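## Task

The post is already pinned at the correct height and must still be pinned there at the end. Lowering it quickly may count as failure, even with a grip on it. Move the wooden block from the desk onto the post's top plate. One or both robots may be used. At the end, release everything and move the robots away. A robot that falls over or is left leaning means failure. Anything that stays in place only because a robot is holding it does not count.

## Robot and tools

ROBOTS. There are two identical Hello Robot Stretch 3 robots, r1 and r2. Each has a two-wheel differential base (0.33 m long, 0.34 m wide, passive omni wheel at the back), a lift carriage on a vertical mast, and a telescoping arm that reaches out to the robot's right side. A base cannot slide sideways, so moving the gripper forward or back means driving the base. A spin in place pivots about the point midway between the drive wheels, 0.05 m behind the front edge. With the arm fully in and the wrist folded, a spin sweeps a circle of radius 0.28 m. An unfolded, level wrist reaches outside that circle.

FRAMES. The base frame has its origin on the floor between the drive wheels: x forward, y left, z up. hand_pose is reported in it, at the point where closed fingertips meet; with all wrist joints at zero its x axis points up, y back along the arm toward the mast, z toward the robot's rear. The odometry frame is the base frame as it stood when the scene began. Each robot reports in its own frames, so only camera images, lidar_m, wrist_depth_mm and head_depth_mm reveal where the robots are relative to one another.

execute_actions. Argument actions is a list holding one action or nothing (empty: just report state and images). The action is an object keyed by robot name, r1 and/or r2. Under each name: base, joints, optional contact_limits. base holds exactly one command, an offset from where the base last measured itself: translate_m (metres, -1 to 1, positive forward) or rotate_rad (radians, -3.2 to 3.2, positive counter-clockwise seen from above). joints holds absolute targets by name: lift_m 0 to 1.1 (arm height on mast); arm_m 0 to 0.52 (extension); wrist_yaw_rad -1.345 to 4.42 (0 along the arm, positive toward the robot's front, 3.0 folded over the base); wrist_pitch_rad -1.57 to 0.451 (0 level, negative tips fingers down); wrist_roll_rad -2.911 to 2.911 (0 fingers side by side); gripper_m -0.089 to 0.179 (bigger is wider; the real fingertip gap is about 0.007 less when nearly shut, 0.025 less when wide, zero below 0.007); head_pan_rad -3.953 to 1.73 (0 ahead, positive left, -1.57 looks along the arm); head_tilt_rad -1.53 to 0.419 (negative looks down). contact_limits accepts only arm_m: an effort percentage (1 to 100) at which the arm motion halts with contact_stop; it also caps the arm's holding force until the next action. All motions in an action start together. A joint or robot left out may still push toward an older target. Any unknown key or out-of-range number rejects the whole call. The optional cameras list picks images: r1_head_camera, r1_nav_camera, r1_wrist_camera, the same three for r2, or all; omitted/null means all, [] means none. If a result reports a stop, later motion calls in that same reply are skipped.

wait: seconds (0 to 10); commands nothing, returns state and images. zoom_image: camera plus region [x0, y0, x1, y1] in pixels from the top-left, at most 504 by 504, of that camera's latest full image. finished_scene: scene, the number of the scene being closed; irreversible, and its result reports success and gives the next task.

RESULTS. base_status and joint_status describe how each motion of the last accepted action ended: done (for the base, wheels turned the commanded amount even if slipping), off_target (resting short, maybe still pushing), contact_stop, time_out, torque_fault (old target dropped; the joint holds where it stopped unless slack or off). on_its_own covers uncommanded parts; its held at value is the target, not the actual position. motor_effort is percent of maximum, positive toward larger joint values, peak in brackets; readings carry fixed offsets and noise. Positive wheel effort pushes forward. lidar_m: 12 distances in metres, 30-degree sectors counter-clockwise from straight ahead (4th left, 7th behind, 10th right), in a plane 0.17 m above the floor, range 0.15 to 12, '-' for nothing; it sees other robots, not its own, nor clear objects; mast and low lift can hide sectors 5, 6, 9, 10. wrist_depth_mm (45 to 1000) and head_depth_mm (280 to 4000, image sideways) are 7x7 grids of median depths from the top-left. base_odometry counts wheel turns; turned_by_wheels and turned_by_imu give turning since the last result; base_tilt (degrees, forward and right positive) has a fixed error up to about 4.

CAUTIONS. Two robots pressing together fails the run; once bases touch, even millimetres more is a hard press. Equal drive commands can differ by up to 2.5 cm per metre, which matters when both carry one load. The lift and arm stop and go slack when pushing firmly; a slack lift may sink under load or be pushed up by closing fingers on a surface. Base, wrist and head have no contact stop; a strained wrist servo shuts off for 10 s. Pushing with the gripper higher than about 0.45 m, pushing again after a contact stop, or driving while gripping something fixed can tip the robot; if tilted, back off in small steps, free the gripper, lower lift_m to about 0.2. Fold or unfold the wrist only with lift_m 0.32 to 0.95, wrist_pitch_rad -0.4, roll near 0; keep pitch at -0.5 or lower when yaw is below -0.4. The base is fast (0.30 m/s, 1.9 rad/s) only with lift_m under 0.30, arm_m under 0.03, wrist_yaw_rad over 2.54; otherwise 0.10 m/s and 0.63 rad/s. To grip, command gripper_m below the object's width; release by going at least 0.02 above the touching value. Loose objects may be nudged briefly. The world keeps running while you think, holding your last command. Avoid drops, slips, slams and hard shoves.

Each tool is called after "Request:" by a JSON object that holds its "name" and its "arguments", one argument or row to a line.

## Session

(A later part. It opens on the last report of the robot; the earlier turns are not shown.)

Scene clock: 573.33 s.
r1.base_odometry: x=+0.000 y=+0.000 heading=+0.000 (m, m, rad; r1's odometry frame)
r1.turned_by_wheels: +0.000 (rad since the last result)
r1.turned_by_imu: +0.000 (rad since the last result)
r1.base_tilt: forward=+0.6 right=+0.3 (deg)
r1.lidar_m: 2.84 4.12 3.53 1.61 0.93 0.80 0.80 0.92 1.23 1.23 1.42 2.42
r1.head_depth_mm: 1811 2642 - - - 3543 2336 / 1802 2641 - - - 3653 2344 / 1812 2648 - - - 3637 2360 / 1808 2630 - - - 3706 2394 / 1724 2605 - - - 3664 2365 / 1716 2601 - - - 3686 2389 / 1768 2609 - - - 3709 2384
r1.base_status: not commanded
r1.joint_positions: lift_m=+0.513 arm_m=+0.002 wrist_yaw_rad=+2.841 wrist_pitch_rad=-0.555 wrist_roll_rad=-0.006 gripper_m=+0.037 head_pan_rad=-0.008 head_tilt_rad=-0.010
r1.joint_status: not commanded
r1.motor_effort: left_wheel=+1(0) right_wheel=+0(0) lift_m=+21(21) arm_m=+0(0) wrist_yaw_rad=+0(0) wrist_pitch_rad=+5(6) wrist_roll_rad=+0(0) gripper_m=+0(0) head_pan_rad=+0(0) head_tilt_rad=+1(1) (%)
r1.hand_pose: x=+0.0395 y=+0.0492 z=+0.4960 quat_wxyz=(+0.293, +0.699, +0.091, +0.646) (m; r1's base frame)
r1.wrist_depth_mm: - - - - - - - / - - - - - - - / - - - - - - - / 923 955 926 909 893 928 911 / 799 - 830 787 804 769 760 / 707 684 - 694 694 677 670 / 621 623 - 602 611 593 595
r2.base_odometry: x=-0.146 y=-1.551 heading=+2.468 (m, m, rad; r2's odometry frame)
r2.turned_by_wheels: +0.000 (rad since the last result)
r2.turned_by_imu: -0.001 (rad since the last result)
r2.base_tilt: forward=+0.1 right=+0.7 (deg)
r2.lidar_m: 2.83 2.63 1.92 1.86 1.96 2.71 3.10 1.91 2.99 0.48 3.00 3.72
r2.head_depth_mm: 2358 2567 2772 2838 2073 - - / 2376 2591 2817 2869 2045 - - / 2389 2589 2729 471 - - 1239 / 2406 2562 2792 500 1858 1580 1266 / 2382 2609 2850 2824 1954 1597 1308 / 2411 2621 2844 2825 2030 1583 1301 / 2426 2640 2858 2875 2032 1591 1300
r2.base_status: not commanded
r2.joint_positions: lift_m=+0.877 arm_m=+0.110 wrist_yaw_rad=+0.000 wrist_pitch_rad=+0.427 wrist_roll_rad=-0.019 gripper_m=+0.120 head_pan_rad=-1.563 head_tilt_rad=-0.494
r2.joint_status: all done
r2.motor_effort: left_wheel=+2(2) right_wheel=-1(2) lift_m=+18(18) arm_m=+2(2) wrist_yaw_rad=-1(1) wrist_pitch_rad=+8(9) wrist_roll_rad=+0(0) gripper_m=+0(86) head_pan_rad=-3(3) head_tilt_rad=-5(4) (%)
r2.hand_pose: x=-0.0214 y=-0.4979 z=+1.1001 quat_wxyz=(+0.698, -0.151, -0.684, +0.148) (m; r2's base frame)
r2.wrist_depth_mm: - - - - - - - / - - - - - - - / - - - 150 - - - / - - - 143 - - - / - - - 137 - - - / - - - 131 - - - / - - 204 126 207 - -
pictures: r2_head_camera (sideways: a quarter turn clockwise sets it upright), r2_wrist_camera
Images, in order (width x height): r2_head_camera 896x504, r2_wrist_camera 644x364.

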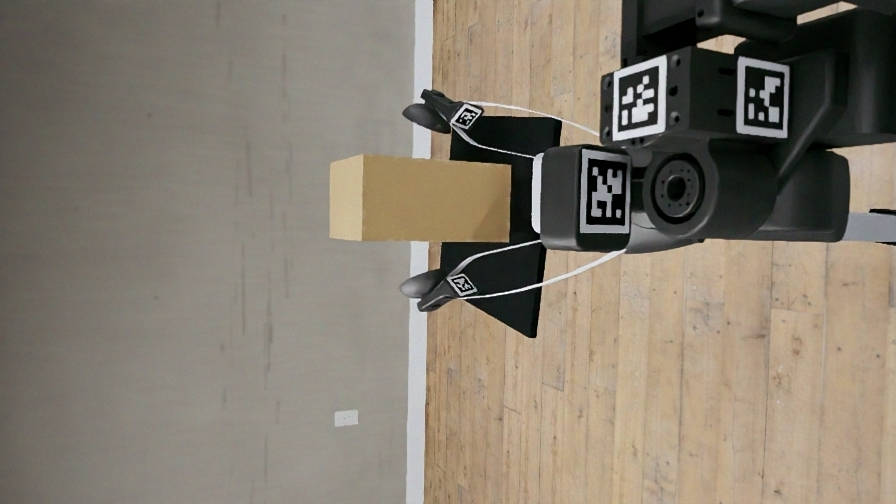

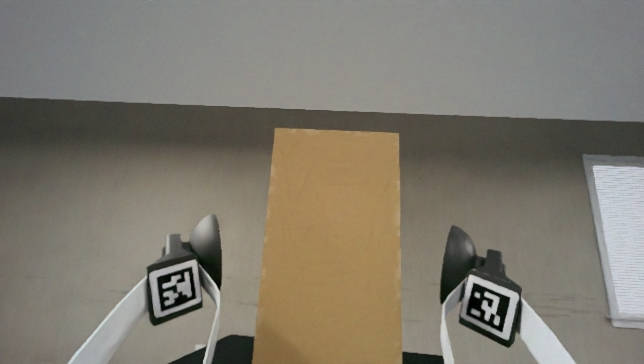

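Request:
{"name": "execute_actions", "arguments": {
  "actions": [
    {"r2": {"joints": {"arm_m": 0.0}}}
  ],
  "cameras": []
}}

Request:
{"name": "execute_actions", "arguments": {
  "actions": [
    {"r2": {"base": {"translate_m": 0.3}, "joints": {"head_pan_rad": -2.1}}}
  ],
  "cameras": ["r2_head_camera", "r2_nav_camera"]
}}

Scene clock: 583.20 s.
r1.base_odometry: x=+0.000 y=+0.000 heading=+0.000 (m, m, rad; r1's odometry frame)
r1.turned_by_wheels: +0.000 (rad since the last result)
r1.turned_by_imu: +0.000 (rad since the last result)
r1.base_tilt: forward=+0.6 right=+0.3 (deg)
r1.lidar_m: 2.83 4.12 3.53 1.61 0.93 0.80 0.80 0.92 1.23 1.23 1.41 2.42
r1.head_depth_mm: 1799 2637 - - - 3572 2346 / 1802 2635 - - - 3589 2378 / 1811 2626 - - - 3609 2385 / 1804 2644 - - - 3657 2367 / 1713 2619 - - - 3665 2390 / 1704 2605 - - - 3641 2408 / 1783 2551 - - - 3710 2390
r1.base_status: not commanded
r1.joint_positions: lift_m=+0.513 arm_m=+0.002 wrist_yaw_rad=+2.841 wrist_pitch_rad=-0.555 wrist_roll_rad=-0.006 gripper_m=+0.037 head_pan_rad=-0.008 head_tilt_rad=-0.010
r1.joint_status: not commanded
r1.motor_effort: left_wheel=+0(0) right_wheel=+0(0) lift_m=+21(21) arm_m=+0(0) wrist_yaw_rad=+1(1) wrist_pitch_rad=+5(6) wrist_roll_rad=+0(0) gripper_m=+0(0) head_pan_rad=+0(0) head_tilt_rad=+1(1) (%)
r1.hand_pose: x=+0.0395 y=+0.0492 z=+0.4960 quat_wxyz=(+0.293, +0.699, +0.091, +0.646) (m; r1's base frame)
r1.wrist_depth_mm: - - - - - - - / - - - - - - - / - - - - - - - / 913 947 938 921 928 902 892 / 801 - 815 779 804 783 744 / 703 678 - 692 666 679 660 / 627 630 - 601 597 600 587
r2.base_odometry: x=-0.146 y=-1.551 heading=+2.468 (m, m, rad; r2's odometry frame)
r2.turned_by_wheels: +0.000 (rad since the last result)
r2.turned_by_imu: -0.001 (rad since the last result)
r2.base_tilt: forward=+0.1 right=+0.8 (deg)
r2.lidar_m: 2.83 2.63 1.92 1.86 1.96 2.70 3.10 1.91 2.99 0.48 3.00 3.72
r2.head_depth_mm: 2372 2577 2766 2864 2032 1584 1378 / 2373 2568 2793 2857 1879 1640 1338 / 2390 2550 2745 472 1824 - - / 2390 2561 2780 525 1830 1589 1300 / 2385 2579 2816 2932 1957 1601 1300 / 2432 2639 2835 2858 2039 1585 1304 / 2406 2595 2885 2837 2039 1583 1298
r2.base_status: not commanded
r2.joint_positions: lift_m=+0.877 arm_m=+0.003 wrist_yaw_rad=+0.000 wrist_pitch_rad=+0.427 wrist_roll_rad=-0.019 gripper_m=+0.120 head_pan_rad=-1.563 head_tilt_rad=-0.494
r2.joint_status: all done
joint sent to its limit — the command would take r2.arm_m past its lower limit, so that joint was sent only as far as its limit.
r2.motor_effort: left_wheel=+2(1) right_wheel=-1(1) lift_m=+18(18) arm_m=-3(3) wrist_yaw_rad=+0(1) wrist_pitch_rad=+8(8) wrist_roll_rad=+0(0) gripper_m=+0(1) head_pan_rad=-2(3) head_tilt_rad=-4(4) (%)
r2.hand_pose: x=-0.0214 y=-0.3915 z=+1.1001 quat_wxyz=(+0.698, -0.151, -0.684, +0.148) (m; r2's base frame)
r2.wrist_depth_mm: - - - - - - - / - - - - - - - / - - - - - - - / - - - - - - - / - - - 239 - - - / - - - 231 - - - / - - 234 221 - - -
pictures: none
No camera images: the call's "cameras" was empty. Leave "cameras" out to get every camera's image.

Scene clock: 587.43 s.
r1.base_odometry: x=+0.000 y=+0.000 heading=+0.000 (m, m, rad; r1's odometry frame)
r1.turned_by_wheels: +0.000 (rad since the last result)
r1.turned_by_imu: +0.000 (rad since the last result)
r1.base_tilt: forward=+0.6 right=+0.3 (deg)
r1.lidar_m: 2.54 4.11 3.53 1.61 0.93 0.80 0.80 0.92 1.23 1.23 1.42 2.41
r1.head_depth_mm: 1797 2663 - - - 3591 2353 / 1814 2641 - - - 3639 2373 / 1801 2651 - - - 3363 2350 / 1804 2605 - - - 3641 2364 / 1714 2601 - - - 3667 2371 / 1713 2605 - - - 3698 2391 / 1781 2580 - - - 3736 2386
r1.base_status: not commanded
r1.joint_positions: lift_m=+0.513 arm_m=+0.002 wrist_yaw_rad=+2.841 wrist_pitch_rad=-0.555 wrist_roll_rad=-0.006 gripper_m=+0.037 head_pan_rad=-0.008 head_tilt_rad=-0.010
r1.joint_status: not commanded
r1.motor_effort: left_wheel=+1(0) right_wheel=+0(0) lift_m=+21(22) arm_m=+0(0) wrist_yaw_rad=+0(0) wrist_pitch_rad=+6(5) wrist_roll_rad=+0(0) gripper_m=+0(0) head_pan_rad=+0(0) head_tilt_rad=+1(1) (%)
r1.hand_pose: x=+0.0395 y=+0.0492 z=+0.4960 quat_wxyz=(+0.293, +0.699, +0.091, +0.646) (m; r1's base frame)
r1.wrist_depth_mm: - - - - - - - / - - - - - - - / - - - - - - - / 890 987 933 910 893 877 874 / 794 - 816 787 799 779 771 / 705 698 - 686 662 679 678 / 631 618 - 603 596 602 591
r2.base_odometry: x=-0.381 y=-1.364 heading=+2.468 (m, m, rad; r2's odometry frame)
r2.turned_by_wheels: +0.000 (rad since the last result)
r2.turned_by_imu: +0.000 (rad since the last result)
r2.base_tilt: forward=+0.0 right=+0.7 (deg)
r2.lidar_m: 2.52 2.63 1.91 1.85 1.95 2.70 3.37 2.19 0.57 2.89 3.01 3.40
r2.head_depth_mm: 3197 3488 3899 2850 2044 1591 1334 / 3035 3290 3598 2853 2046 1594 - / 2860 3087 595 573 1959 1589 - / 2708 2924 3081 587 1966 1499 - / 2576 2790 2993 2693 2034 1585 - / 2474 2653 2820 2889 1956 1625 - / 2374 2522 2706 2805 2047 1702 -
r2.base_status: done
r2.joint_positions: lift_m=+0.877 arm_m=+0.003 wrist_yaw_rad=+0.000 wrist_pitch_rad=+0.427 wrist_roll_rad=-0.019 gripper_m=+0.120 head_pan_rad=-2.093 head_tilt_rad=-0.494
r2.joint_status: all done
r2.motor_effort: left_wheel=+2(4) right_wheel=-1(2) lift_m=+18(18) arm_m=-2(3) wrist_yaw_rad=+0(0) wrist_pitch_rad=+8(9) wrist_roll_rad=+0(0) gripper_m=+0(1) head_pan_rad=-3(23) head_tilt_rad=-4(4) (%)
r2.hand_pose: x=-0.0214 y=-0.3915 z=+1.1001 quat_wxyz=(+0.698, -0.151, -0.684, +0.148) (m; r2's base frame)
r2.wrist_depth_mm: - - - - - - - / - - - - - - - / - - - - - - - / - - - - - - - / - - - - - - 309 / - - - - - - - / - - - - - - 281
pictures: r2_head_camera (sideways: a quarter turn clockwise sets it upright), r2_nav_camera (sideways: a quarter turn counterclockwise sets it upright)
Images, in order (width x height): r2_head_camera 896x504, r2_nav_camera 672x504.

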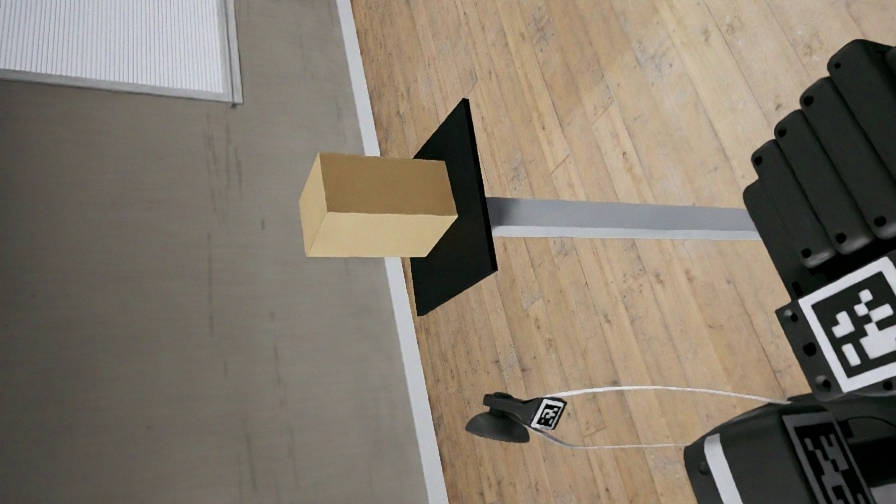

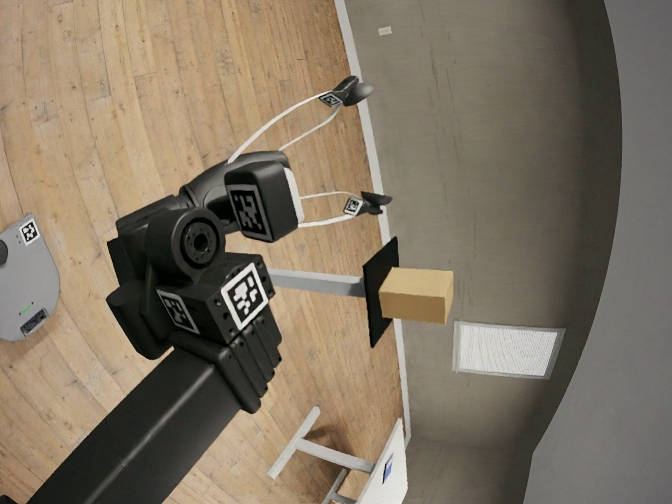

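The block is standing upright on the plate and the robot is clear.

Request:
{"name": "finished_scene", "arguments": {
  "scene": 2
}}

The scene is finished: the task was done.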